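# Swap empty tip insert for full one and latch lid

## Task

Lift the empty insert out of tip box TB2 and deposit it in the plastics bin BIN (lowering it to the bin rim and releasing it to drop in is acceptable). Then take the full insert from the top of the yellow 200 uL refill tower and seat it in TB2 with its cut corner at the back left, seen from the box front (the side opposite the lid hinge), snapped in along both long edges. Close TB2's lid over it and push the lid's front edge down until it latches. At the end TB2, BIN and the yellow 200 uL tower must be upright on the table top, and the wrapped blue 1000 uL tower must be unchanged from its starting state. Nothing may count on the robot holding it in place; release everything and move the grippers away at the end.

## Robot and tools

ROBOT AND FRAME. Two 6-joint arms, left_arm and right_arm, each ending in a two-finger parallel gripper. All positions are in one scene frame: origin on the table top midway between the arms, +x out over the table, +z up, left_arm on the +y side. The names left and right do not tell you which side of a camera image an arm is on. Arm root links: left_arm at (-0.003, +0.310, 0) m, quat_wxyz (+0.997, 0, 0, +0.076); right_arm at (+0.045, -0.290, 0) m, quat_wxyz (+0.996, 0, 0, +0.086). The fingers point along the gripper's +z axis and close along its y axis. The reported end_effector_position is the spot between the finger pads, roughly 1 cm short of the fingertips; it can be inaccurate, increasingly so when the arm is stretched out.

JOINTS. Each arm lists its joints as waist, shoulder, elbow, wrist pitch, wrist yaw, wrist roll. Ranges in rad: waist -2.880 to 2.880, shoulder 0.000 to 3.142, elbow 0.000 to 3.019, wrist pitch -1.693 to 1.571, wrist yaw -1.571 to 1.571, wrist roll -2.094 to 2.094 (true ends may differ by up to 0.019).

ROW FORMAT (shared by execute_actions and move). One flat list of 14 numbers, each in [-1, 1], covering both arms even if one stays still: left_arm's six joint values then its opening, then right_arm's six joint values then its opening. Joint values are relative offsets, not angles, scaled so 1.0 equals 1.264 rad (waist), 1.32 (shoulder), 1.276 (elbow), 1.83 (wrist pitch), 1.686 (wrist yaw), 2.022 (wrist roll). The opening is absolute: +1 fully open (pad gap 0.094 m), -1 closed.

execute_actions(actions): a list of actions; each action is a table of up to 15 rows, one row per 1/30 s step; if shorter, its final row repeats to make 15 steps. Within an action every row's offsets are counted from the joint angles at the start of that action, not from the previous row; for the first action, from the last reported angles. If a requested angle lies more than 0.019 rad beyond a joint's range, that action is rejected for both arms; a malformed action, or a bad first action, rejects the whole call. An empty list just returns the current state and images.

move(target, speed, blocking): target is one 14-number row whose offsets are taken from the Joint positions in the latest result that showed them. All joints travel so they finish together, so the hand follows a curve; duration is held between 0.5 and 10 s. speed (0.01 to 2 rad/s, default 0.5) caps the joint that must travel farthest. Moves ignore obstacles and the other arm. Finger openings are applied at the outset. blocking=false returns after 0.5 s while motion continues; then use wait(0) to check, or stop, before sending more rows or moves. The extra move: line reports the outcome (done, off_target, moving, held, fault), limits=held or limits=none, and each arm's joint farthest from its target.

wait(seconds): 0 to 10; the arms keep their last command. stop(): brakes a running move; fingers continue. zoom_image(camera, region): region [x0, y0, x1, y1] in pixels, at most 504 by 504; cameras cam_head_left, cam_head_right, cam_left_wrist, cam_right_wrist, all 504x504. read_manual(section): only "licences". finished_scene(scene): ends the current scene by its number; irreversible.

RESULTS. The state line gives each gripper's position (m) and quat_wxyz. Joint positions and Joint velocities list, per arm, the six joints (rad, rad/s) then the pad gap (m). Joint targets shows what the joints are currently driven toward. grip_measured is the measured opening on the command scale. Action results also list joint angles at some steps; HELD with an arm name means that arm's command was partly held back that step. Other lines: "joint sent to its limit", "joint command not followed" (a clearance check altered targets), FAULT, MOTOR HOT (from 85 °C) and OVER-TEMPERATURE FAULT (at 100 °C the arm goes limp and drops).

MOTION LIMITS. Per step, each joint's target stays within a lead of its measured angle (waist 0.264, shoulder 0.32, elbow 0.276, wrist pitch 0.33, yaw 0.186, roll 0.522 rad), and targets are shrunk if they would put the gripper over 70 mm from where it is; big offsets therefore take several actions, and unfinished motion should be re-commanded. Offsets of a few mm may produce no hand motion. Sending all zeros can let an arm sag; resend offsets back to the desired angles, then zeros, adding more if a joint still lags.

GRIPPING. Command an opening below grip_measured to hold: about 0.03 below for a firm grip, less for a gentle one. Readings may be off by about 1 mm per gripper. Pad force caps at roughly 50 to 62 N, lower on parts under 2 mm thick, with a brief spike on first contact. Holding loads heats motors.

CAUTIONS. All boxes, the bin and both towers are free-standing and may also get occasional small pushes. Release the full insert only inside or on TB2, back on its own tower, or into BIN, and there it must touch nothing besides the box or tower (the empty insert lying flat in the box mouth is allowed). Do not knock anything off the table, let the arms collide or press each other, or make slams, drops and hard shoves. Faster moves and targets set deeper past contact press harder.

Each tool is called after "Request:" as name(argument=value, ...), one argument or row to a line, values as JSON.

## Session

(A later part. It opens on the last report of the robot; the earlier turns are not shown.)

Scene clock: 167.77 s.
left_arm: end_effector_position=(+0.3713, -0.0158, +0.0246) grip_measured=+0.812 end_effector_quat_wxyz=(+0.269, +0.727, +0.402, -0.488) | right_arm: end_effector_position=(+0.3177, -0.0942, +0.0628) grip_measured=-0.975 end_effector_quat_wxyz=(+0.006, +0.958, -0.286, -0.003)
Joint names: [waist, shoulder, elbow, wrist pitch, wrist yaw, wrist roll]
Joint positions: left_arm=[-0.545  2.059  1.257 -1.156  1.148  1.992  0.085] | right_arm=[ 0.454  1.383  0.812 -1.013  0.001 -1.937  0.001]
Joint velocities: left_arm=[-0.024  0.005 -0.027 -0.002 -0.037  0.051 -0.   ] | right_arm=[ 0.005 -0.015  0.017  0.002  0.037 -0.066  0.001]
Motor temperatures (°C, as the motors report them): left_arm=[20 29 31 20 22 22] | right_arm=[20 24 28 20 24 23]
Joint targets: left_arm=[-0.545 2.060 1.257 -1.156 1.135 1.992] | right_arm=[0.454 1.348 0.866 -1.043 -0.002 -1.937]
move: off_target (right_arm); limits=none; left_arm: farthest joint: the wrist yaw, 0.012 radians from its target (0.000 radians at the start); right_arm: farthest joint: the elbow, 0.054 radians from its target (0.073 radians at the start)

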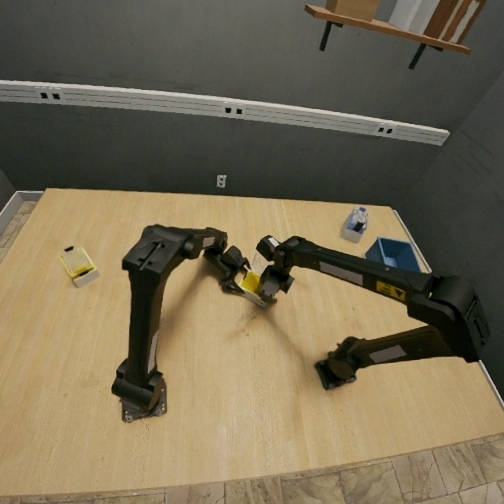

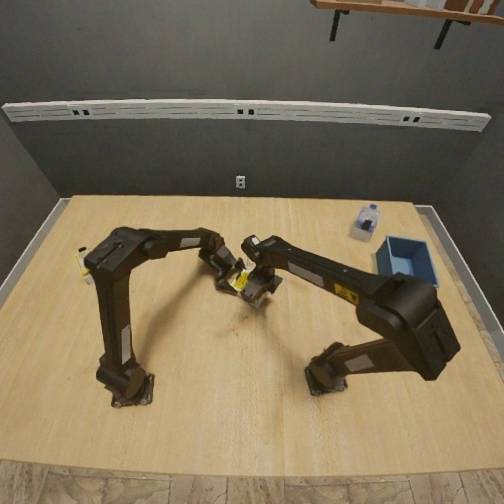

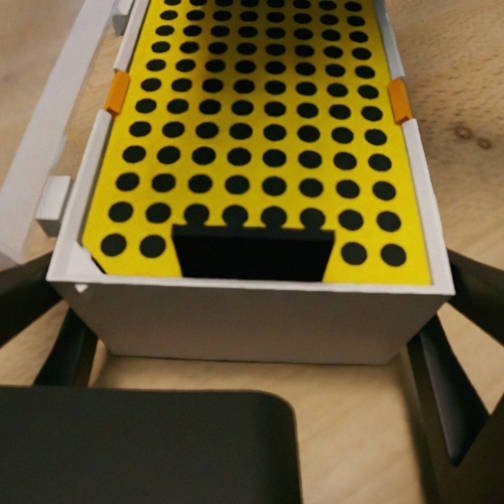

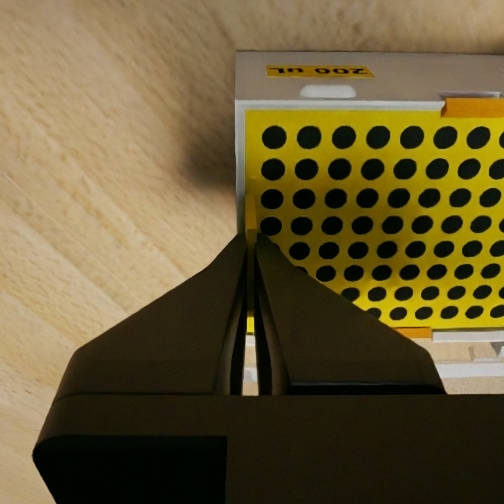

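Request:
execute_actions(
  actions=[
    [[0,0.003,0,0,-0.010,0,0.76, 0,-0.027,0.044,-0.016,0,0,-1],[0,0.005,0,0,-0.012,0,0.76, 0,-0.027,0.046,-0.016,0,0,-1],[0,0.007,0,0,-0.014,0,0.76, 0,-0.027,0.048,-0.016,0,0,-1],[0,0.009,0,0,-0.016,0,0.76, 0,-0.027,0.050,-0.016,0,0,-1],[0,0.011,0,0,-0.018,0,0.76, 0,-0.027,0.052,-0.016,0,0,-1],[0,0.013,0,0,-0.020,0,0.76, 0,-0.027,0.054,-0.016,0,0,-1],[0,0.015,0,0,-0.022,0,0.76, 0,-0.027,0.056,-0.016,0,0,-1],[0,0.015,0,0,-0.024,0,0.76, 0,-0.027,0.058,-0.016,0,0,-1],[0,0.015,0,0,-0.026,0,0.76, 0,-0.028,0.060,-0.017,0,0,-1],[0,0.015,0,0,-0.028,0,0.76, 0,-0.029,0.062,-0.018,0,0,-1],[0,0.015,0,0,-0.030,0,0.76, 0,-0.030,0.064,-0.019,0,0,-1],[0,0.015,0,0,-0.030,0,0.76, 0,-0.031,0.066,-0.020,0,0,-1],[0,0.015,0,0,-0.030,0,0.76, 0,-0.032,0.068,-0.021,0,0,-1]],
  ],
)

Scene clock: 174.30 s.
left_arm: end_effector_position=(+0.3708, -0.0137, +0.0215) grip_measured=+0.812 end_effector_quat_wxyz=(+0.261, +0.733, +0.403, -0.482) | right_arm: end_effector_position=(+0.3277, -0.0872, +0.0822) grip_measured=-0.975 end_effector_quat_wxyz=(-0.010, +0.958, -0.286, +0.009)
Joint names: [waist, shoulder, elbow, wrist pitch, wrist yaw, wrist roll]
Joint positions: left_arm=[-0.545  2.059  1.257 -1.156  1.124  1.989  0.085] | right_arm=[ 0.454  1.36   0.848 -1.033  0.002 -1.937  0.001]
Joint velocities: left_arm=[-0.015  0.005  0.002  0.007 -0.007  0.066 -0.001] | right_arm=[-0.015 -0.132  0.139 -0.012 -0.066  0.022  0.   ]
Motor temperatures (°C, as the motors report them): left_arm=[20 30 31 20 22 22] | right_arm=[20 24 30 20 24 23]
Joint targets: left_arm=[-0.545 2.079 1.257 -1.156 1.097 1.992] | right_arm=[0.454 1.341 0.899 -1.051 0.002 -1.937]
Step readings (joint positions):
0: left_arm=[-0.545 2.059 1.257 -1.156 1.148 1.992] | right_arm=[0.454 1.383 0.812 -1.013 0.001 -1.937]
1: left_arm=[-0.545 2.059 1.257 -1.156 1.147 1.992] | right_arm=[0.454 1.383 0.812 -1.013 0.002 -1.937]
2: left_arm=[-0.545 2.059 1.257 -1.156 1.147 1.992] | right_arm=[0.454 1.383 0.812 -1.013 0.002 -1.937]
4: left_arm=[-0.545 2.059 1.257 -1.156 1.145 1.992] | right_arm=[0.454 1.383 0.814 -1.014 0.002 -1.937]
8: left_arm=[-0.545 2.059 1.257 -1.156 1.139 1.991] | right_arm=[0.454 1.383 0.816 -1.016 0.002 -1.937]
15: Joint positions above

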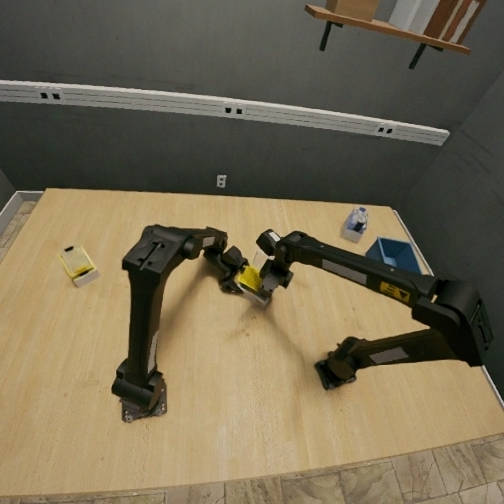

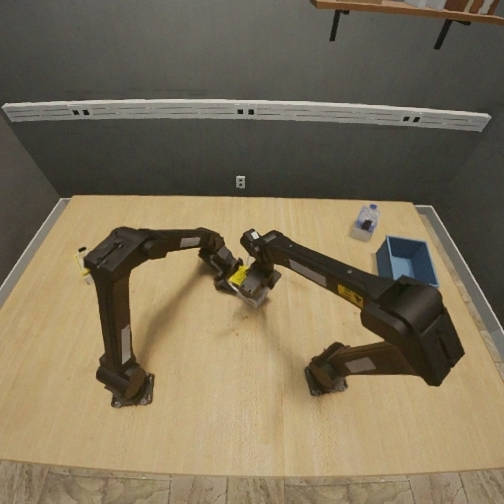

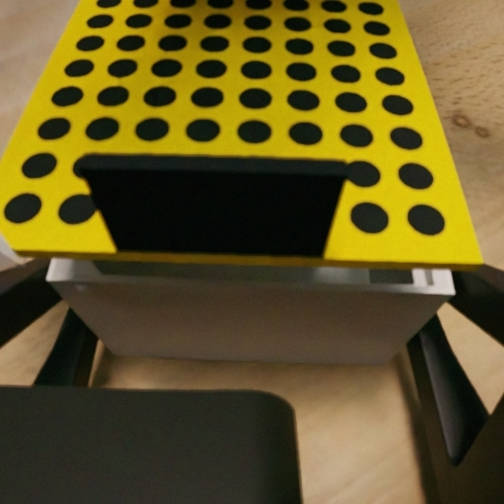

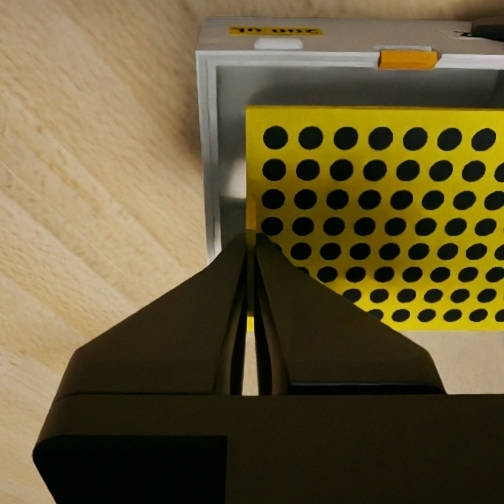

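Request:
move(
  target=[0,0,0,0,0.007,0,0.78, 0,-0.2015,0.107,-0.2115,0,0,-1],
  speed=0.4,
)

Scene clock: 178.73 s.
left_arm: end_effector_position=(+0.3710, -0.0143, +0.0228) grip_measured=+0.812 end_effector_quat_wxyz=(+0.263, +0.732, +0.403, -0.483) | right_arm: end_effector_position=(+0.2784, -0.1227, +0.1908) grip_measured=-0.975 end_effector_quat_wxyz=(-0.001, +0.958, -0.286, +0.002)
Joint names: [waist, shoulder, elbow, wrist pitch, wrist yaw, wrist roll]
Joint positions: left_arm=[-0.545  2.058  1.257 -1.156  1.131  1.988  0.085] | right_arm=[ 0.454  1.097  0.934 -1.404  0.002 -1.937  0.001]
Joint velocities: left_arm=[ 0.005 -0.005  0.002 -0.007 -0.051  0.007 -0.   ] | right_arm=[-0.015 -0.005 -0.007 -0.007 -0.066 -0.066 -0.   ]
Motor temperatures (°C, as the motors report them): left_arm=[20 30 31 20 22 22] | right_arm=[20 24 31 20 24 23]
Joint targets: left_arm=[-0.545 2.059 1.257 -1.156 1.136 1.989] | right_arm=[0.454 1.094 0.984 -1.421 0.002 -1.937]
move: off_target (right_arm); limits=none; left_arm: farthest joint: the wrist yaw, 0.005 radians from its target (0.012 radians at the start); right_arm: farthest joint: the elbow, 0.050 radians from its target (0.129 radians at the start)

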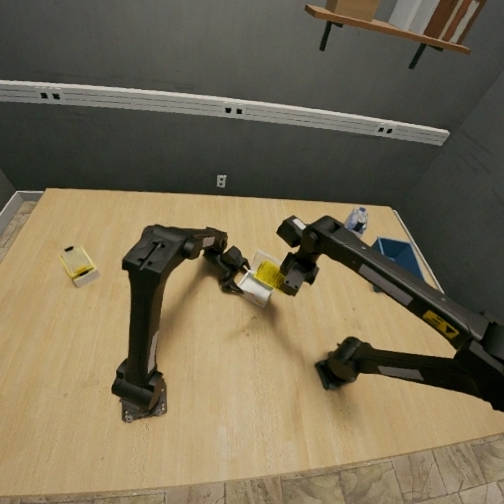

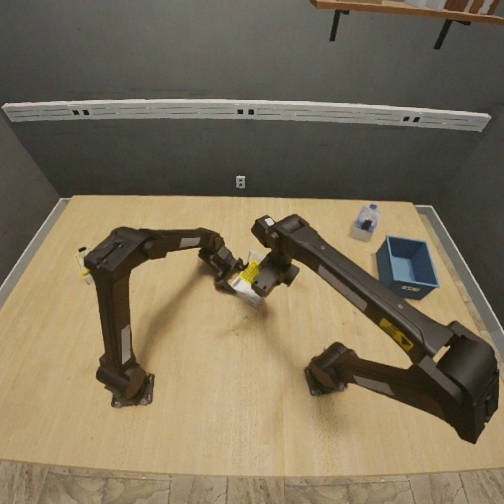

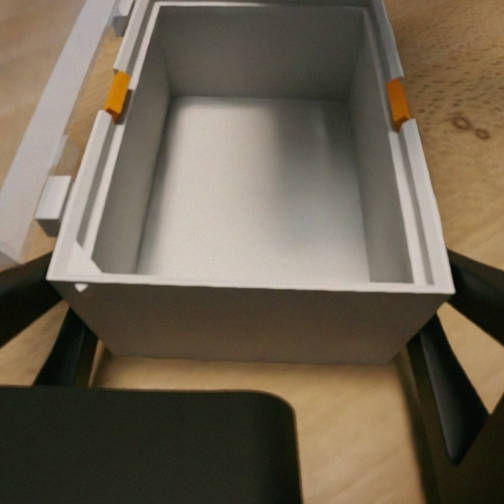

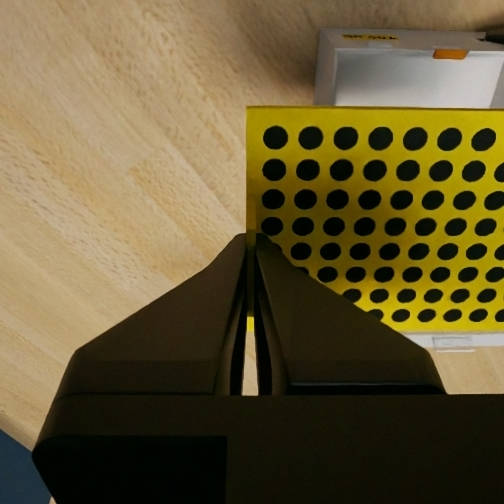

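Request:
execute_actions(
  actions=[
    [[0,0,0.01,0,0,0,0.85, -0.005,0,0.035,0,0,0,-1],[0,0,0.015,0,0,0,0.9, -0.01,0,0.035,0,0,0,-1],[0.004,0.005,0.02,-0.004,0,0,0.95, -0.016,0,0.035,0,0,0,-1],[0.005,0.008,0.024,-0.005,0,0,1, -0.024,0,0.035,0,0,0,-1],[0.005,0.008,0.024,-0.005,0,0,1, -0.032,0,0.035,0,0,0,-1],[0.005,0.008,0.024,-0.005,0,0,1, -0.042,0,0.035,0,0,0,-1],[0.005,0.008,0.024,-0.005,0,0,1, -0.052,0,0.035,0,0,0,-1],[0.005,0.008,0.024,-0.005,0,0,1, -0.063,0,0.035,0,0,0,-1],[0.005,0.008,0.024,-0.005,0,0,1, -0.074,0,0.035,0,0,0,-1],[0.005,0.008,0.024,-0.005,0,0,1, -0.085,0,0.035,0,0,0,-1],[0.005,0.008,0.024,-0.005,0,0,1, -0.096,0,0.035,0,0,0,-1],[0.005,0.008,0.024,-0.005,0,0,1, -0.107,0,0.035,0,0,0,-1],[0.005,0.008,0.024,-0.005,0,0,1, -0.118,0,0.035,0,0,0,-1],[0.005,0.008,0.024,-0.005,0,0,1, -0.129,0,0.035,0,0,0,-1],[0.005,0.008,0.024,-0.005,0,0,1, -0.14,0,0.035,0,0,0,-1]],
    [[0.0125,0.0131,0.0342,-0.0134,-0.001,0.007,1, -0.04,0,0.035,0,0,0,-1],[0.017,0.0148,0.0374,-0.0192,-0.002,0.01,1, -0.05,0,0.035,0,0,0,-1],[0.0215,0.0165,0.0406,-0.025,-0.003,0.013,1, -0.06,0,0.035,0,0,0,-1],[0.026,0.0182,0.0438,-0.0307,-0.004,0.016,1, -0.07,0,0.035,0,0,0,-1],[0.0305,0.02,0.047,-0.0365,-0.005,0.019,1, -0.08,0,0.035,0,0,0,-1],[0.035,0.0217,0.0502,-0.0422,-0.006,0.022,1, -0.09,0,0.035,0,0,0,-1],[0.0395,0.0234,0.0534,-0.048,-0.007,0.025,1, -0.10,0,0.035,0,0,0,-1],[0.044,0.0251,0.0566,-0.0537,-0.008,0.028,1, -0.11,0,0.035,0,0,0,-1],[0.0485,0.0268,0.0598,-0.0595,-0.009,0.031,1, -0.12,0,0.035,0,0,0,-1],[0.053,0.0285,0.063,-0.0652,-0.01,0.034,1, -0.13,0,0.035,0,0,0,-1],[0.0575,0.0302,0.0662,-0.071,-0.011,0.037,1, -0.14,0,0.035,0,0,0,-1],[0.062,0.032,0.0694,-0.0767,-0.012,0.04,1, -0.15,0,0.035,0,0,0,-1],[0.0665,0.0337,0.0726,-0.0825,-0.013,0.043,1, -0.16,0,0.035,0,0,0,-1],[0.071,0.0354,0.0758,-0.0882,-0.014,0.045,1, -0.165,0,0.035,0,0,0,-1],[0.075,0.037,0.079,-0.094,-0.015,0.047,1, -0.17,0,0.035,0,0,0,-1]],
  ],
)

Request:
execute_actions(
  actions=[],
)

Scene clock: 197.57 s.
left_arm: end_effector_position=(+0.3968, +0.0157, +0.0320) grip_measured=+1.000 end_effector_quat_wxyz=(+0.258, +0.717, +0.427, -0.486) | right_arm: end_effector_position=(+0.3201, -0.2077, +0.1908) grip_measured=-0.975 end_effector_quat_wxyz=(-0.001, +0.898, -0.440, +0.002)
Joint names: [waist, shoulder, elbow, wrist pitch, wrist yaw, wrist roll]
Joint positions: left_arm=[-0.47   2.077  1.315 -1.292  1.109  2.052  0.094] | right_arm=[ 0.122  1.097  0.934 -1.404  0.002 -1.937  0.001]
Joint velocities: left_arm=[ 0.171  0.063  0.1   -0.315 -0.022  0.139  0.   ] | right_arm=[-0.288  0.005  0.007 -0.002  0.007  0.095 -0.   ]
Motor temperatures (°C, as the motors report them): left_arm=[20 30 31 20 23 22] | right_arm=[20 24 35 20 24 23]
Joint targets: left_arm=[-0.451 2.107 1.357 -1.328 1.105 2.083] | right_arm=[0.098 1.097 0.979 -1.404 0.002 -1.937]
Step readings (joint positions; steps 1 to 15: 1st action; 16 to 30: 2nd action):
0: left_arm=[-0.545 2.058 1.257 -1.156 1.131 1.988] | right_arm=[0.454 1.097 0.934 -1.404 0.002 -1.937]
1: left_arm=[-0.545 2.058 1.257 -1.156 1.131 1.988] | right_arm=[0.454 1.097 0.934 -1.404 0.002 -1.937]
2: left_arm=[-0.545 2.058 1.257 -1.156 1.131 1.988] | right_arm=[0.454 1.097 0.934 -1.404 0.002 -1.937]
4: left_arm=[-0.545 2.058 1.257 -1.156 1.131 1.988] | right_arm=[0.451 1.097 0.934 -1.404 0.002 -1.937]
8: left_arm=[-0.545 2.058 1.257 -1.156 1.131 1.988] | right_arm=[0.417 1.097 0.934 -1.404 0.002 -1.937]
15: left_arm=[-0.545 2.058 1.257 -1.156 1.131 1.988] | right_arm=[0.312 1.097 0.934 -1.404 0.002 -1.937]
16: left_arm=[-0.545 2.058 1.257 -1.158 1.131 1.989] | right_arm=[0.299 1.097 0.934 -1.404 0.002 -1.937]
17: left_arm=[-0.545 2.058 1.259 -1.164 1.130 1.991] | right_arm=[0.285 1.097 0.934 -1.404 0.002 -1.937]
19: left_arm=[-0.541 2.059 1.266 -1.181 1.128 1.997] | right_arm=[0.258 1.097 0.934 -1.404 0.002 -1.937]
23: left_arm=[-0.521 2.062 1.286 -1.220 1.121 2.014] | right_arm=[0.208 1.097 0.934 -1.404 0.002 -1.937]
30: Joint positions above

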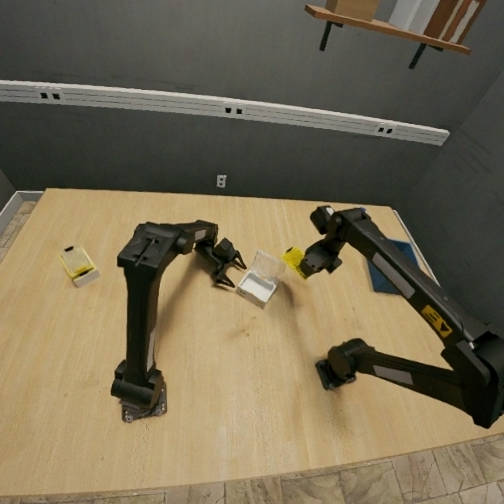

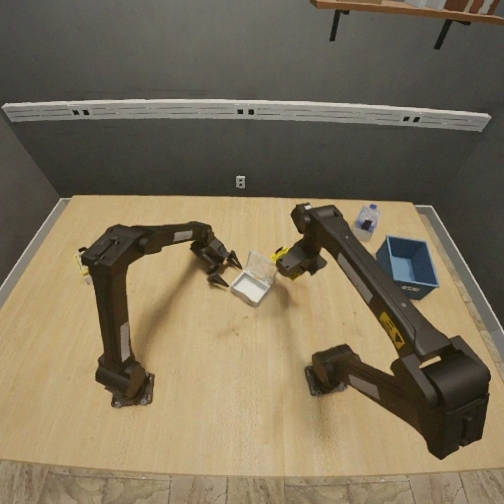

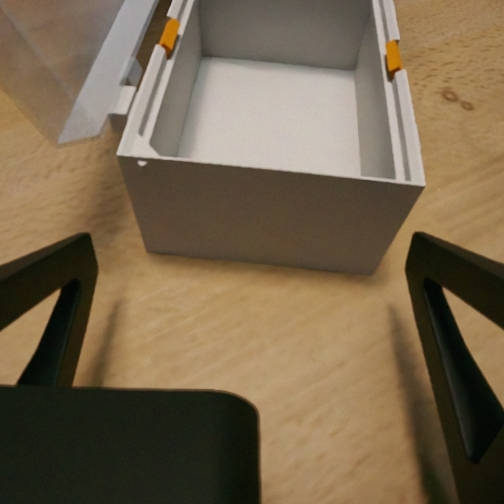

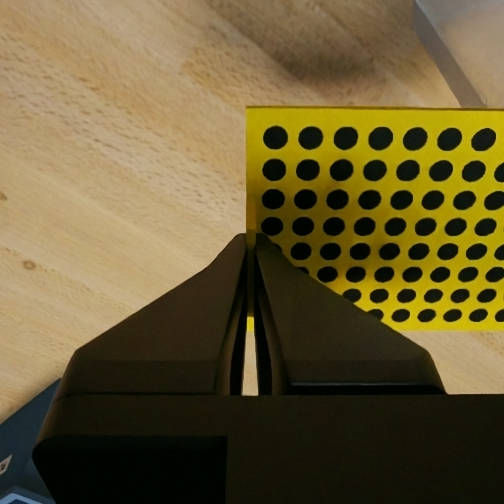

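Scene clock: 197.57 s.
left_arm: end_effector_position=(+0.3968, +0.0157, +0.0320) grip_measured=+1.000 end_effector_quat_wxyz=(+0.258, +0.717, +0.427, -0.486) | right_arm: end_effector_position=(+0.3201, -0.2077, +0.1908) grip_measured=-0.975 end_effector_quat_wxyz=(-0.001, +0.898, -0.440, +0.002)
Joint names: [waist, shoulder, elbow, wrist pitch, wrist yaw, wrist roll]
Joint positions: left_arm=[-0.47   2.077  1.315 -1.292  1.109  2.052  0.094] | right_arm=[ 0.122  1.097  0.934 -1.404  0.002 -1.937  0.001]
Joint velocities: left_arm=[ 0.171  0.063  0.1   -0.315 -0.022  0.139  0.   ] | right_arm=[-0.288  0.005  0.007 -0.002  0.007  0.095 -0.   ]
Motor temperatures (°C, as the motors report them): left_arm=[20 30 31 20 23 22] | right_arm=[20 24 35 20 24 23]
Joint targets: left_arm=[-0.451 2.107 1.357 -1.328 1.105 2.083] | right_arm=[0.098 1.097 0.979 -1.404 0.002 -1.937]

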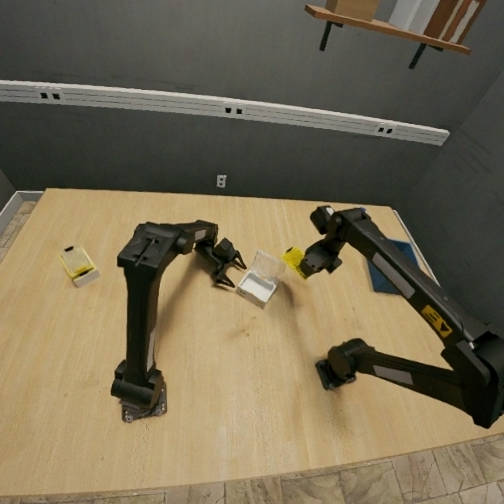

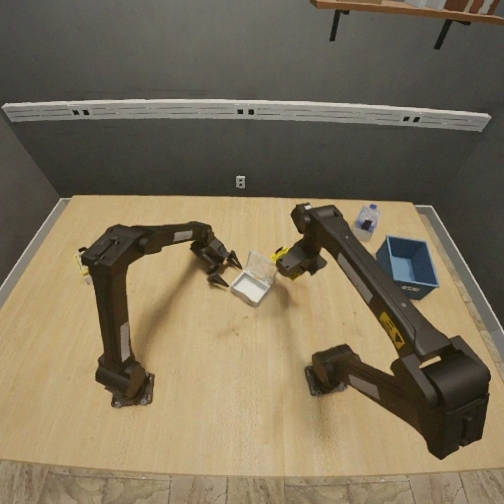

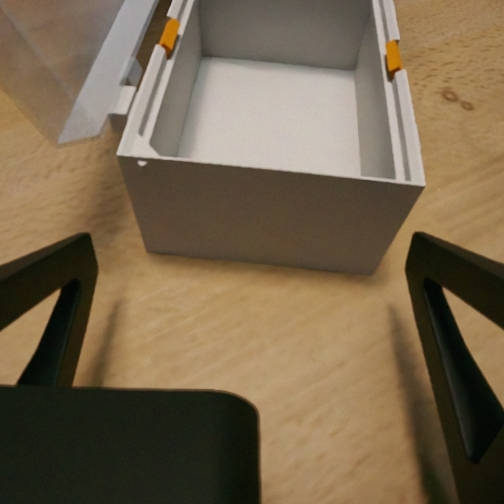

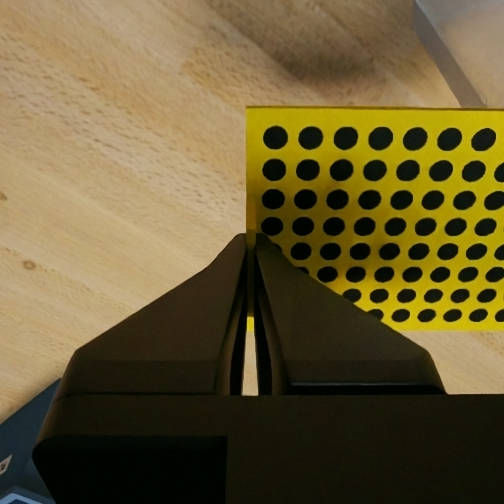

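Request:
move(
  target=[0.767,-0.133,0.334,-0.039,-0.54,-0.256,-0.5, -0.877,0.468,0.611,-0.084,0,-0.06,-1],
  speed=0.6,
)

Scene clock: 210.67 s.
left_arm: end_effector_position=(+0.4812, +0.6434, +0.1446) grip_measured=-0.498 end_effector_quat_wxyz=(+0.092, +0.426, +0.899, -0.040) | right_arm: end_effector_position=(+0.3946, -0.6691, +0.2412) grip_measured=-0.975 end_effector_quat_wxyz=(-0.001, -0.573, +0.819, +0.000)
Joint names: [waist, shoulder, elbow, wrist pitch, wrist yaw, wrist roll]
Joint positions: left_arm=[ 0.511  1.905  1.697 -1.351  0.199  1.545  0.024] | right_arm=[-0.995  1.689  1.659 -1.541  0.003 -2.044  0.001]
Joint velocities: left_arm=[-0.005  0.005  0.007  0.012  0.066 -0.037  0.001] | right_arm=[ 0.005 -0.005 -0.022  0.007 -0.037  0.037  0.002]
Motor temperatures (°C, as the motors report them): left_arm=[20 30 33 21 23 22] | right_arm=[20 24 36 20 24 23]
Joint targets: left_arm=[0.500 1.901 1.742 -1.364 0.199 1.535] | right_arm=[-0.986 1.715 1.714 -1.558 0.002 -2.058]
move: off_target (left_arm, right_arm); limits=none; left_arm: farthest joint: the elbow, 0.044 radians from its target (0.420 radians at the start); right_arm: farthest joint: the elbow, 0.054 radians from its target (0.779 radians at the start)

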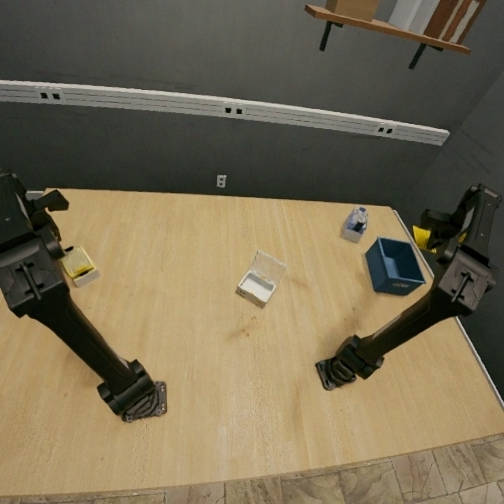

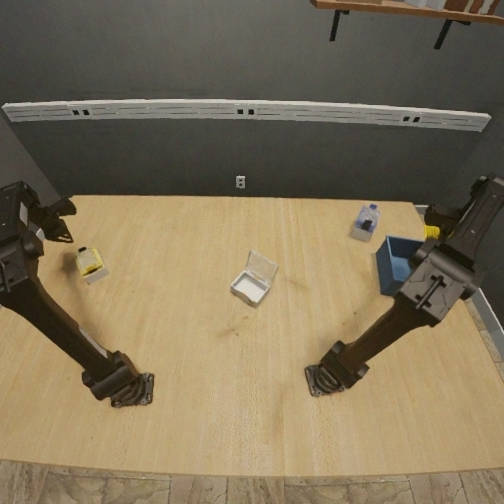

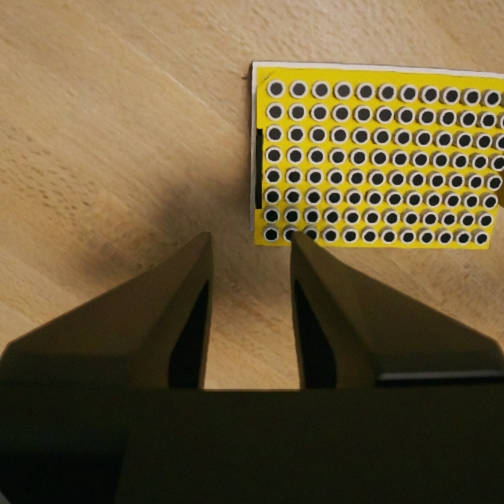

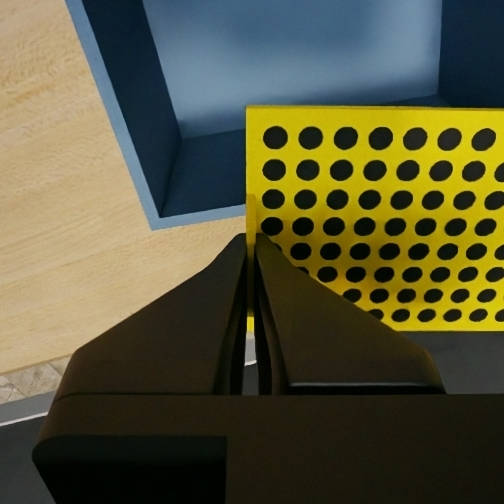

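Request:
move(
  target=[-0.0245,0.04,-0.071,0.068,0,0.01,-0.5, 0.021,-0.017,-0.295,0.204,0,-0.024,-1],
  speed=0.35,
)

Scene clock: 224.70 s.
left_arm: end_effector_position=(+0.4851, +0.6323, +0.0942) grip_measured=-0.498 end_effector_quat_wxyz=(+0.089, +0.438, +0.893, -0.044) | right_arm: end_effector_position=(+0.3762, -0.6403, +0.1045) grip_measured=-0.975 end_effector_quat_wxyz=(-0.002, -0.592, +0.806, +0.007)
Joint names: [waist, shoulder, elbow, wrist pitch, wrist yaw, wrist roll]
Joint positions: left_arm=[ 0.491  1.939  1.611 -1.24   0.199  1.556  0.024] | right_arm=[-0.982  1.688  1.289 -1.186  0.003 -2.079  0.001]
Joint velocities: left_arm=[ 0.015 -0.015 -0.007 -0.002  0.022 -0.022  0.001] | right_arm=[ 0.005 -0.005 -0.007  0.012  0.066 -0.066  0.   ]
Motor temperatures (°C, as the motors report them): left_arm=[20 31 36 21 22 22] | right_arm=[20 25 36 20 24 23]
Joint targets: left_arm=[0.480 1.958 1.607 -1.227 0.199 1.566] | right_arm=[-0.968 1.667 1.283 -1.168 0.003 -2.093]
move: off_target (right_arm); limits=none; left_arm: farthest joint: the shoulder, 0.019 radians from its target (0.053 radians at the start); right_arm: farthest joint: the shoulder, 0.021 radians from its target (0.023 radians at the start)

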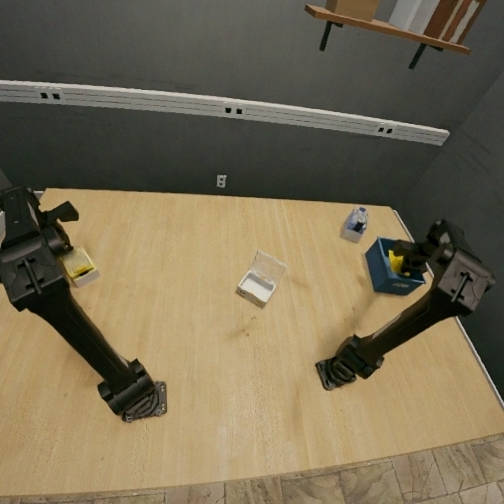

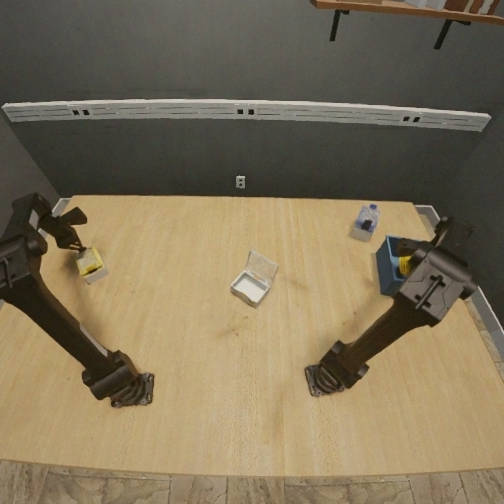

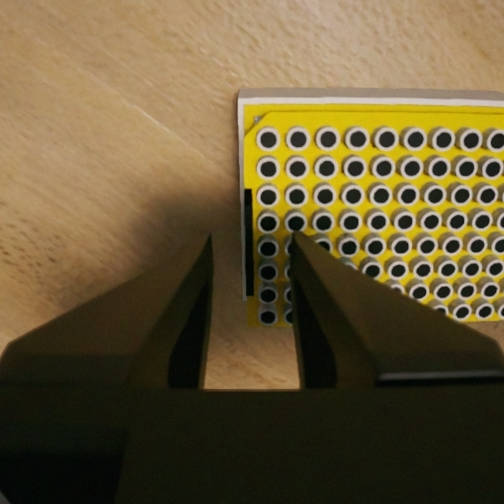

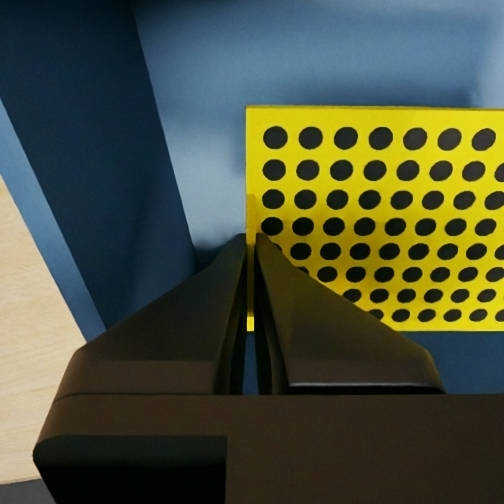

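Request:
zoom_image(
  camera="cam_left_wrist",
  region=[200, 90, 504, 340],
)

Request:
zoom_image(
  camera="cam_head_left",
  region=[350, 210, 450, 310],
)

Region (200, 90, 504, 340) of cam_left_wrist's 504x504 image, scaled by 1.658, with more detail than that image has; it fills the top 414 rows of this view, and the rest is white.

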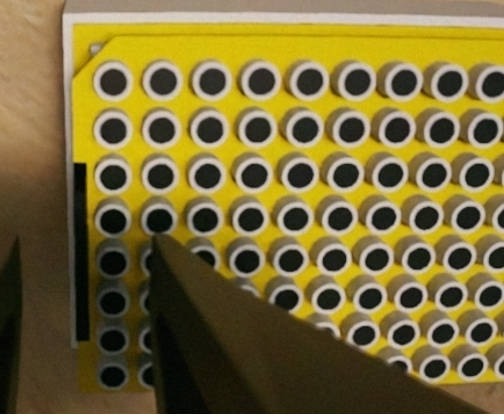

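Region (350, 210, 450, 310) of cam_head_left's 504x504 image, scaled by 5.040, with more detail than that image has.

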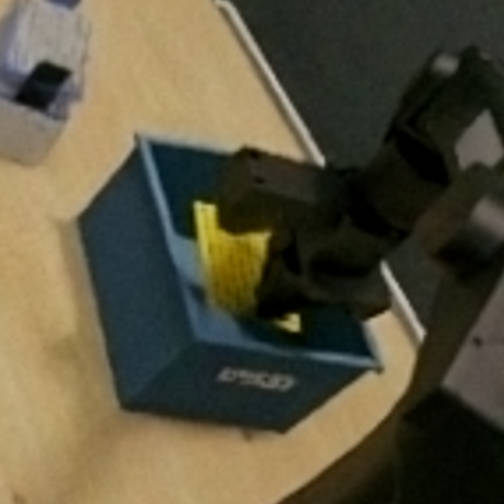

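Request:
move(
  target=[0.0127,0.0263,-0.0195,0.0284,0,0,-0.65, 0,0,0,0,0,0,-0.7],
  speed=0.1,
)

Scene clock: 255.10 s.
left_arm: end_effector_position=(+0.4852, +0.6349, +0.0802) grip_measured=-0.648 end_effector_quat_wxyz=(+0.091, +0.437, +0.894, -0.041) | right_arm: end_effector_position=(+0.3762, -0.6403, +0.1045) grip_measured=-0.703 end_effector_quat_wxyz=(-0.002, -0.592, +0.806, +0.007)
Joint names: [waist, shoulder, elbow, wrist pitch, wrist yaw, wrist roll]
Joint positions: left_arm=[ 0.495  1.951  1.592 -1.203  0.199  1.556  0.017] | right_arm=[-0.982  1.688  1.289 -1.186  0.003 -2.079  0.014]
Joint velocities: left_arm=[ 0.005 -0.005  0.007  0.007  0.007 -0.051  0.   ] | right_arm=[-0.005 -0.005  0.007  0.002 -0.022  0.022 -0.001]
Motor temperatures (°C, as the motors report them): left_arm=[20 32 34 21 22 22] | right_arm=[20 27 31 20 24 23]
Joint targets: left_arm=[0.508 1.974 1.587 -1.189 0.199 1.555] | right_arm=[-0.982 1.688 1.289 -1.186 0.003 -2.079]
move: off_target (left_arm); limits=none; left_arm: farthest joint: the shoulder, 0.022 radians from its target (0.035 radians at the start); right_arm: farthest joint: the waist, 0.000 radians from its target (0.000 radians at the start)

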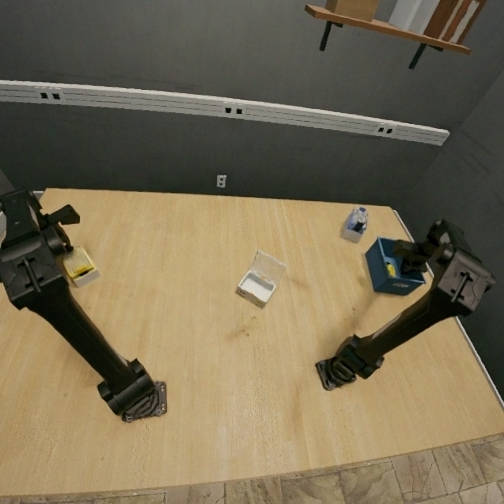

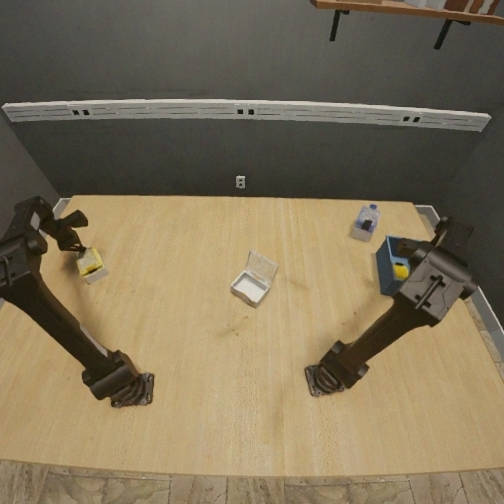

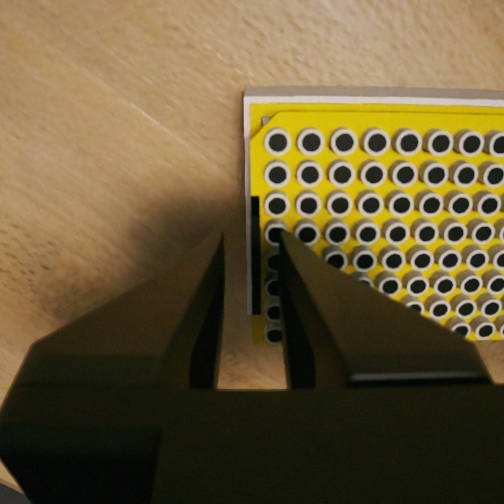

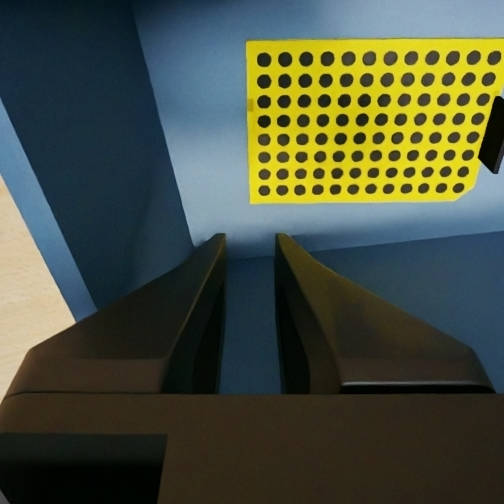

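Request:
execute_actions(
  actions=[
    [[0,0.016,-0.004,0,0,0,-0.68, 0,0,0,0,0,0,-0.7],[0,0.016,-0.006,0,0,0,-0.71, 0,0,0,0,0,0,-0.7],[0,0.016,-0.007,0,0,0,-0.74, 0,0,0,0,0,0,-0.7],[0,0.016,-0.007,0,0,0,-0.77, 0,0,0,0,0,0,-0.7],[0,0.016,-0.007,0,0,0,-0.8, 0,0,0,0,0,0,-0.7],[0,0.016,-0.007,0,0,0,-0.82, 0,0,0,0,0,0,-0.7],[0,0.016,-0.007,0,0,0,-0.84, 0,0,0,0,0,0,-0.7],[0,0.016,-0.007,0,0,0,-0.86, 0,0,0,0,0,0,-0.7],[0,0.016,-0.007,0,0,0,-0.88, 0,0,0,0,0,0,-0.7],[0,0.016,-0.007,0,0,0,-0.9, 0,0,0,0,0,0,-0.7],[0,0.016,-0.007,0,0,0,-0.92, 0,0,0,0,0,0,-0.7],[0,0.016,-0.007,0,0,0,-0.94, 0,0,0,0,0,0,-0.7],[0,0.016,-0.007,0,0,0,-0.96, 0,0,0,0,0,0,-0.7],[0,0.016,-0.007,0,0,0,-1, 0,0,0,0,0,0,-0.7]],
  ],
)

Scene clock: 263.10 s.
left_arm: end_effector_position=(+0.4852, +0.6349, +0.0802) grip_measured=-0.966 end_effector_quat_wxyz=(+0.091, +0.437, +0.894, -0.041) | right_arm: end_effector_position=(+0.3762, -0.6403, +0.1045) grip_measured=-0.703 end_effector_quat_wxyz=(-0.002, -0.592, +0.806, +0.007)
Joint names: [waist, shoulder, elbow, wrist pitch, wrist yaw, wrist roll]
Joint positions: left_arm=[ 0.495  1.951  1.592 -1.203  0.199  1.556  0.002] | right_arm=[-0.982  1.688  1.289 -1.186  0.003 -2.079  0.014]
Joint velocities: left_arm=[-0.005 -0.005  0.002 -0.007  0.081 -0.007 -0.001] | right_arm=[-0.005 -0.005  0.012  0.012 -0.022 -0.037  0.001]
Motor temperatures (°C, as the motors report them): left_arm=[20 32 33 21 22 22] | right_arm=[20 27 31 20 24 23]
Joint targets: left_arm=[0.495 1.972 1.583 -1.203 0.199 1.556] | right_arm=[-0.982 1.688 1.289 -1.186 0.003 -2.079]
Step readings (joint positions):
0: left_arm=[0.495 1.951 1.592 -1.203 0.199 1.556] | right_arm=[-0.982 1.688 1.289 -1.186 0.003 -2.079]
1: left_arm=[0.495 1.951 1.592 -1.203 0.199 1.556] | right_arm=[-0.982 1.688 1.289 -1.186 0.003 -2.079]
2: left_arm=[0.495 1.951 1.592 -1.203 0.199 1.556] | right_arm=[-0.982 1.688 1.289 -1.186 0.003 -2.079]
4: left_arm=[0.495 1.951 1.592 -1.203 0.199 1.556] | right_arm=[-0.982 1.688 1.289 -1.186 0.003 -2.079]
8: left_arm=[0.495 1.951 1.592 -1.203 0.199 1.556] | right_arm=[-0.982 1.688 1.289 -1.186 0.003 -2.079]
15: Joint positions above

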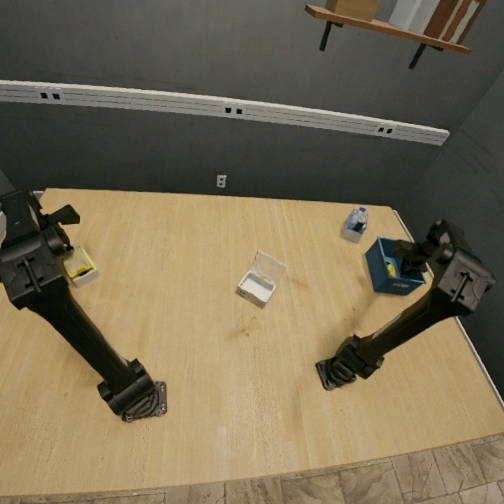

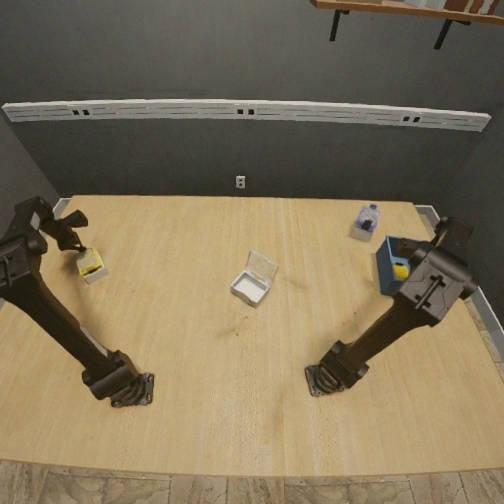

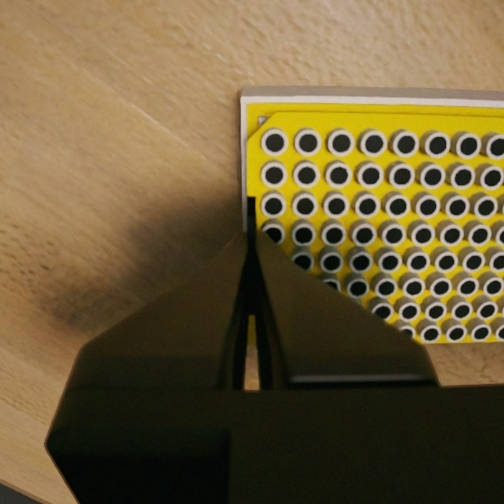

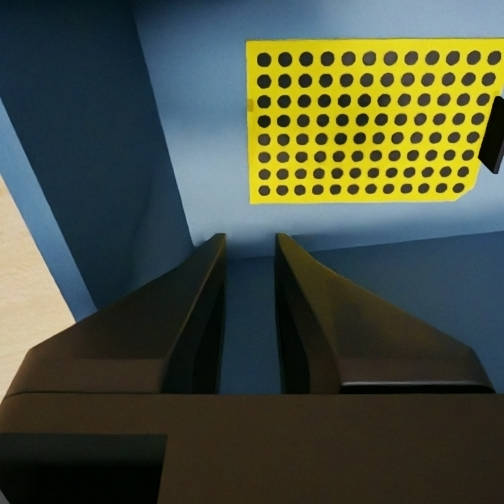

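Request:
execute_actions(
  actions=[
    [[0,-0.006,0.02,-0.003,0,0,-1, 0,0,0.03,0,0,0,-0.7],[0,-0.0106,0.031,-0.006,0,0,-1, 0,0,0.04,-0.008,0,0,-0.7],[0,-0.0118,0.0345,-0.009,0,0,-1, 0,0,0.048,-0.014,0,0,-0.7],[0,-0.013,0.0375,-0.012,0,0,-1, 0,0,0.056,-0.02,0,0,-0.7],[0,-0.0143,0.0405,-0.015,0,0,-1, 0,0,0.064,-0.026,0,0,-0.7],[0,-0.0155,0.0435,-0.018,0,0,-1, 0,0,0.072,-0.032,0,0,-0.7],[0,-0.0168,0.0465,-0.021,0,0,-1, 0,0,0.08,-0.038,0,0,-0.7],[0,-0.018,0.0495,-0.024,0,0,-1, 0,0,0.088,-0.044,0,0,-0.7],[0,-0.0193,0.0525,-0.027,0,0,-1, 0,0,0.096,-0.05,0,0,-0.7],[0,-0.0205,0.0555,-0.03,0,0,-1, 0,0,0.104,-0.056,0,0,-0.7],[0,-0.0218,0.0585,-0.033,0,0,-1, 0,0,0.112,-0.062,0,0,-0.7],[0,-0.023,0.0615,-0.036,0,0,-1, 0,0,0.12,-0.068,0,0,-0.7],[0,-0.0243,0.0645,-0.039,0,0,-1, 0,0,0.128,-0.074,0,0,-0.7],[0,-0.0255,0.068,-0.042,0,0,-1, 0,0,0.136,-0.08,0,0,-0.7],[0,-0.0268,0.071,-0.045,0,0,-1, 0,0,0.144,-0.086,0,0,-0.7]],
  ],
)

Request:
wait(
  seconds=0.3,
)

Scene clock: 269.87 s.
left_arm: end_effector_position=(+0.4827, +0.6331, +0.0954) grip_measured=-0.966 end_effector_quat_wxyz=(+0.086, +0.436, +0.894, -0.050) | right_arm: end_effector_position=(+0.3860, -0.6506, +0.1465) grip_measured=-0.703 end_effector_quat_wxyz=(-0.002, -0.592, +0.806, +0.008)
Joint names: [waist, shoulder, elbow, wrist pitch, wrist yaw, wrist roll]
Joint positions: left_arm=[ 0.495  1.943  1.621 -1.261  0.199  1.556  0.002] | right_arm=[-0.982  1.688  1.406 -1.305  0.003 -2.079  0.014]
Joint velocities: left_arm=[-0.005 -0.073  0.149 -0.168  0.037 -0.022  0.   ] | right_arm=[-0.005 -0.015  0.305 -0.339 -0.007  0.037 -0.002]
Motor temperatures (°C, as the motors report them): left_arm=[20 32 33 21 22 22] | right_arm=[20 27 32 20 24 23]
Joint targets: left_arm=[0.495 1.916 1.683 -1.285 0.199 1.556] | right_arm=[-0.982 1.688 1.473 -1.343 0.003 -2.079]
Step readings (joint positions):
0: left_arm=[0.495 1.951 1.592 -1.203 0.199 1.556] | right_arm=[-0.982 1.688 1.289 -1.186 0.003 -2.079]
1: left_arm=[0.495 1.951 1.592 -1.203 0.199 1.556] | right_arm=[-0.982 1.688 1.289 -1.186 0.003 -2.079]
2: left_arm=[0.495 1.951 1.592 -1.203 0.199 1.556] | right_arm=[-0.982 1.688 1.289 -1.186 0.003 -2.079]
4: left_arm=[0.495 1.951 1.592 -1.205 0.199 1.556] | right_arm=[-0.982 1.688 1.292 -1.193 0.003 -2.079]
8: left_arm=[0.495 1.951 1.595 -1.223 0.199 1.556] | right_arm=[-0.982 1.688 1.323 -1.231 0.003 -2.079]
15: Joint positions above

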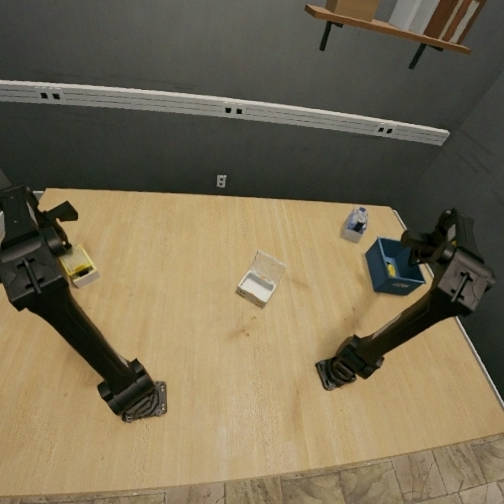

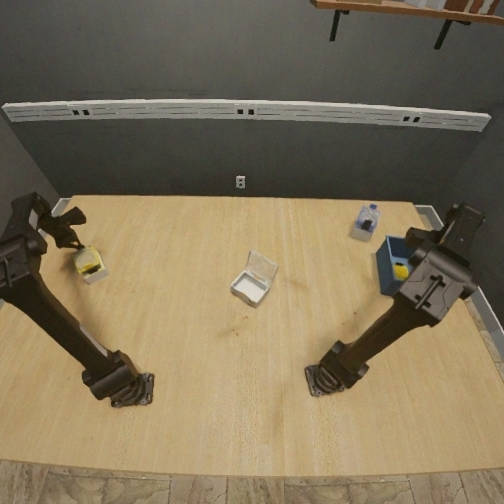

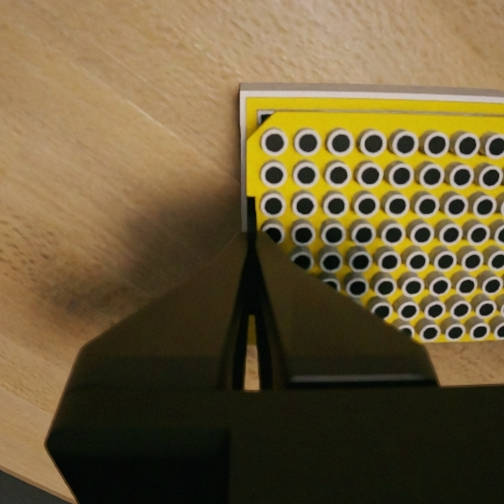

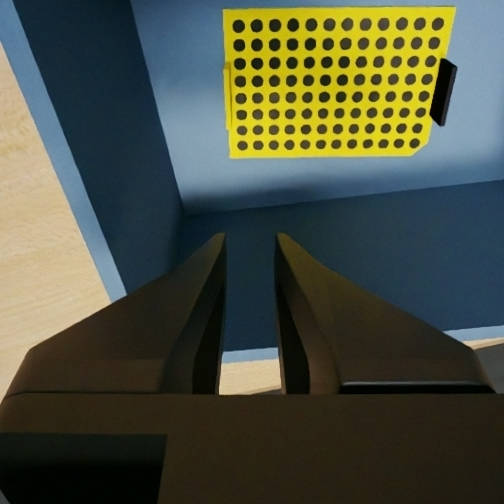

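Scene clock: 270.17 s.
left_arm: end_effector_position=(+0.4846, +0.6345, +0.1098) grip_measured=-0.966 end_effector_quat_wxyz=(+0.090, +0.437, +0.894, -0.042) | right_arm: end_effector_position=(+0.3878, -0.6525, +0.1548) grip_measured=-0.703 end_effector_quat_wxyz=(-0.002, -0.592, +0.806, +0.007)
Joint names: [waist, shoulder, elbow, wrist pitch, wrist yaw, wrist roll]
Joint positions: left_arm=[ 0.495  1.925  1.634 -1.272  0.199  1.556  0.002] | right_arm=[-0.982  1.688  1.428 -1.326  0.003 -2.079  0.014]
Joint velocities: left_arm=[-0.005  0.005 -0.002 -0.007  0.022  0.037 -0.001] | right_arm=[-0.005 -0.005 -0.002 -0.002 -0.066 -0.081 -0.   ]
Motor temperatures (°C, as the motors report them): left_arm=[20 32 34 21 22 22] | right_arm=[20 27 32 20 24 23]
Joint targets: left_arm=[0.495 1.916 1.683 -1.285 0.199 1.556] | right_arm=[-0.982 1.688 1.472 -1.343 0.003 -2.079]
wait: 0.30 s; no rest

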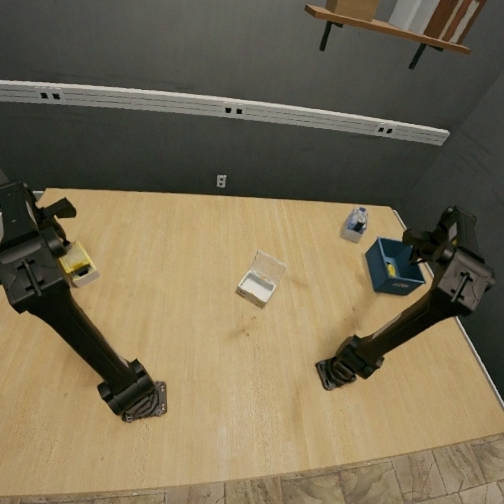

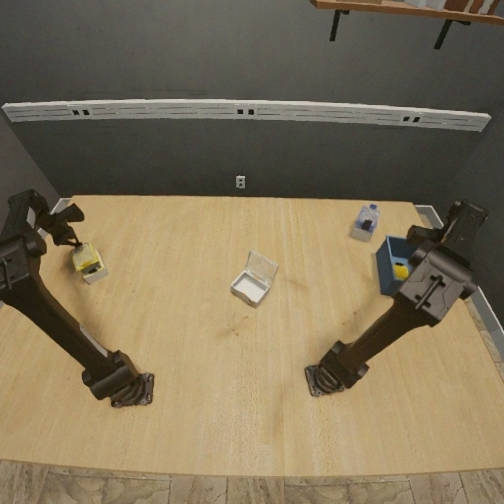

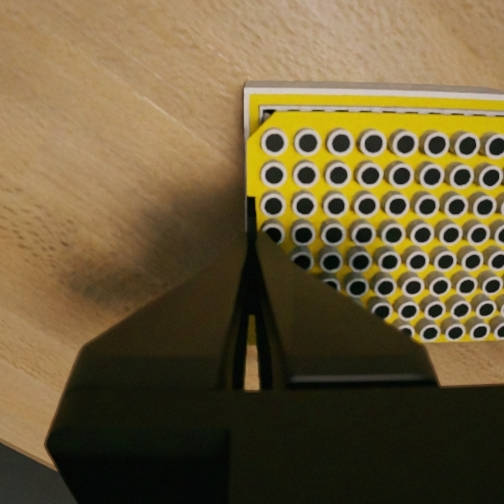

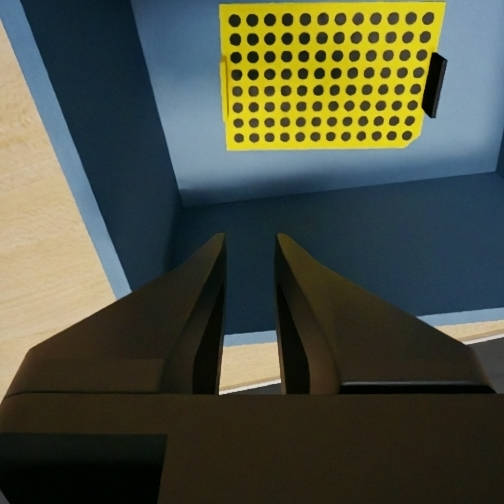

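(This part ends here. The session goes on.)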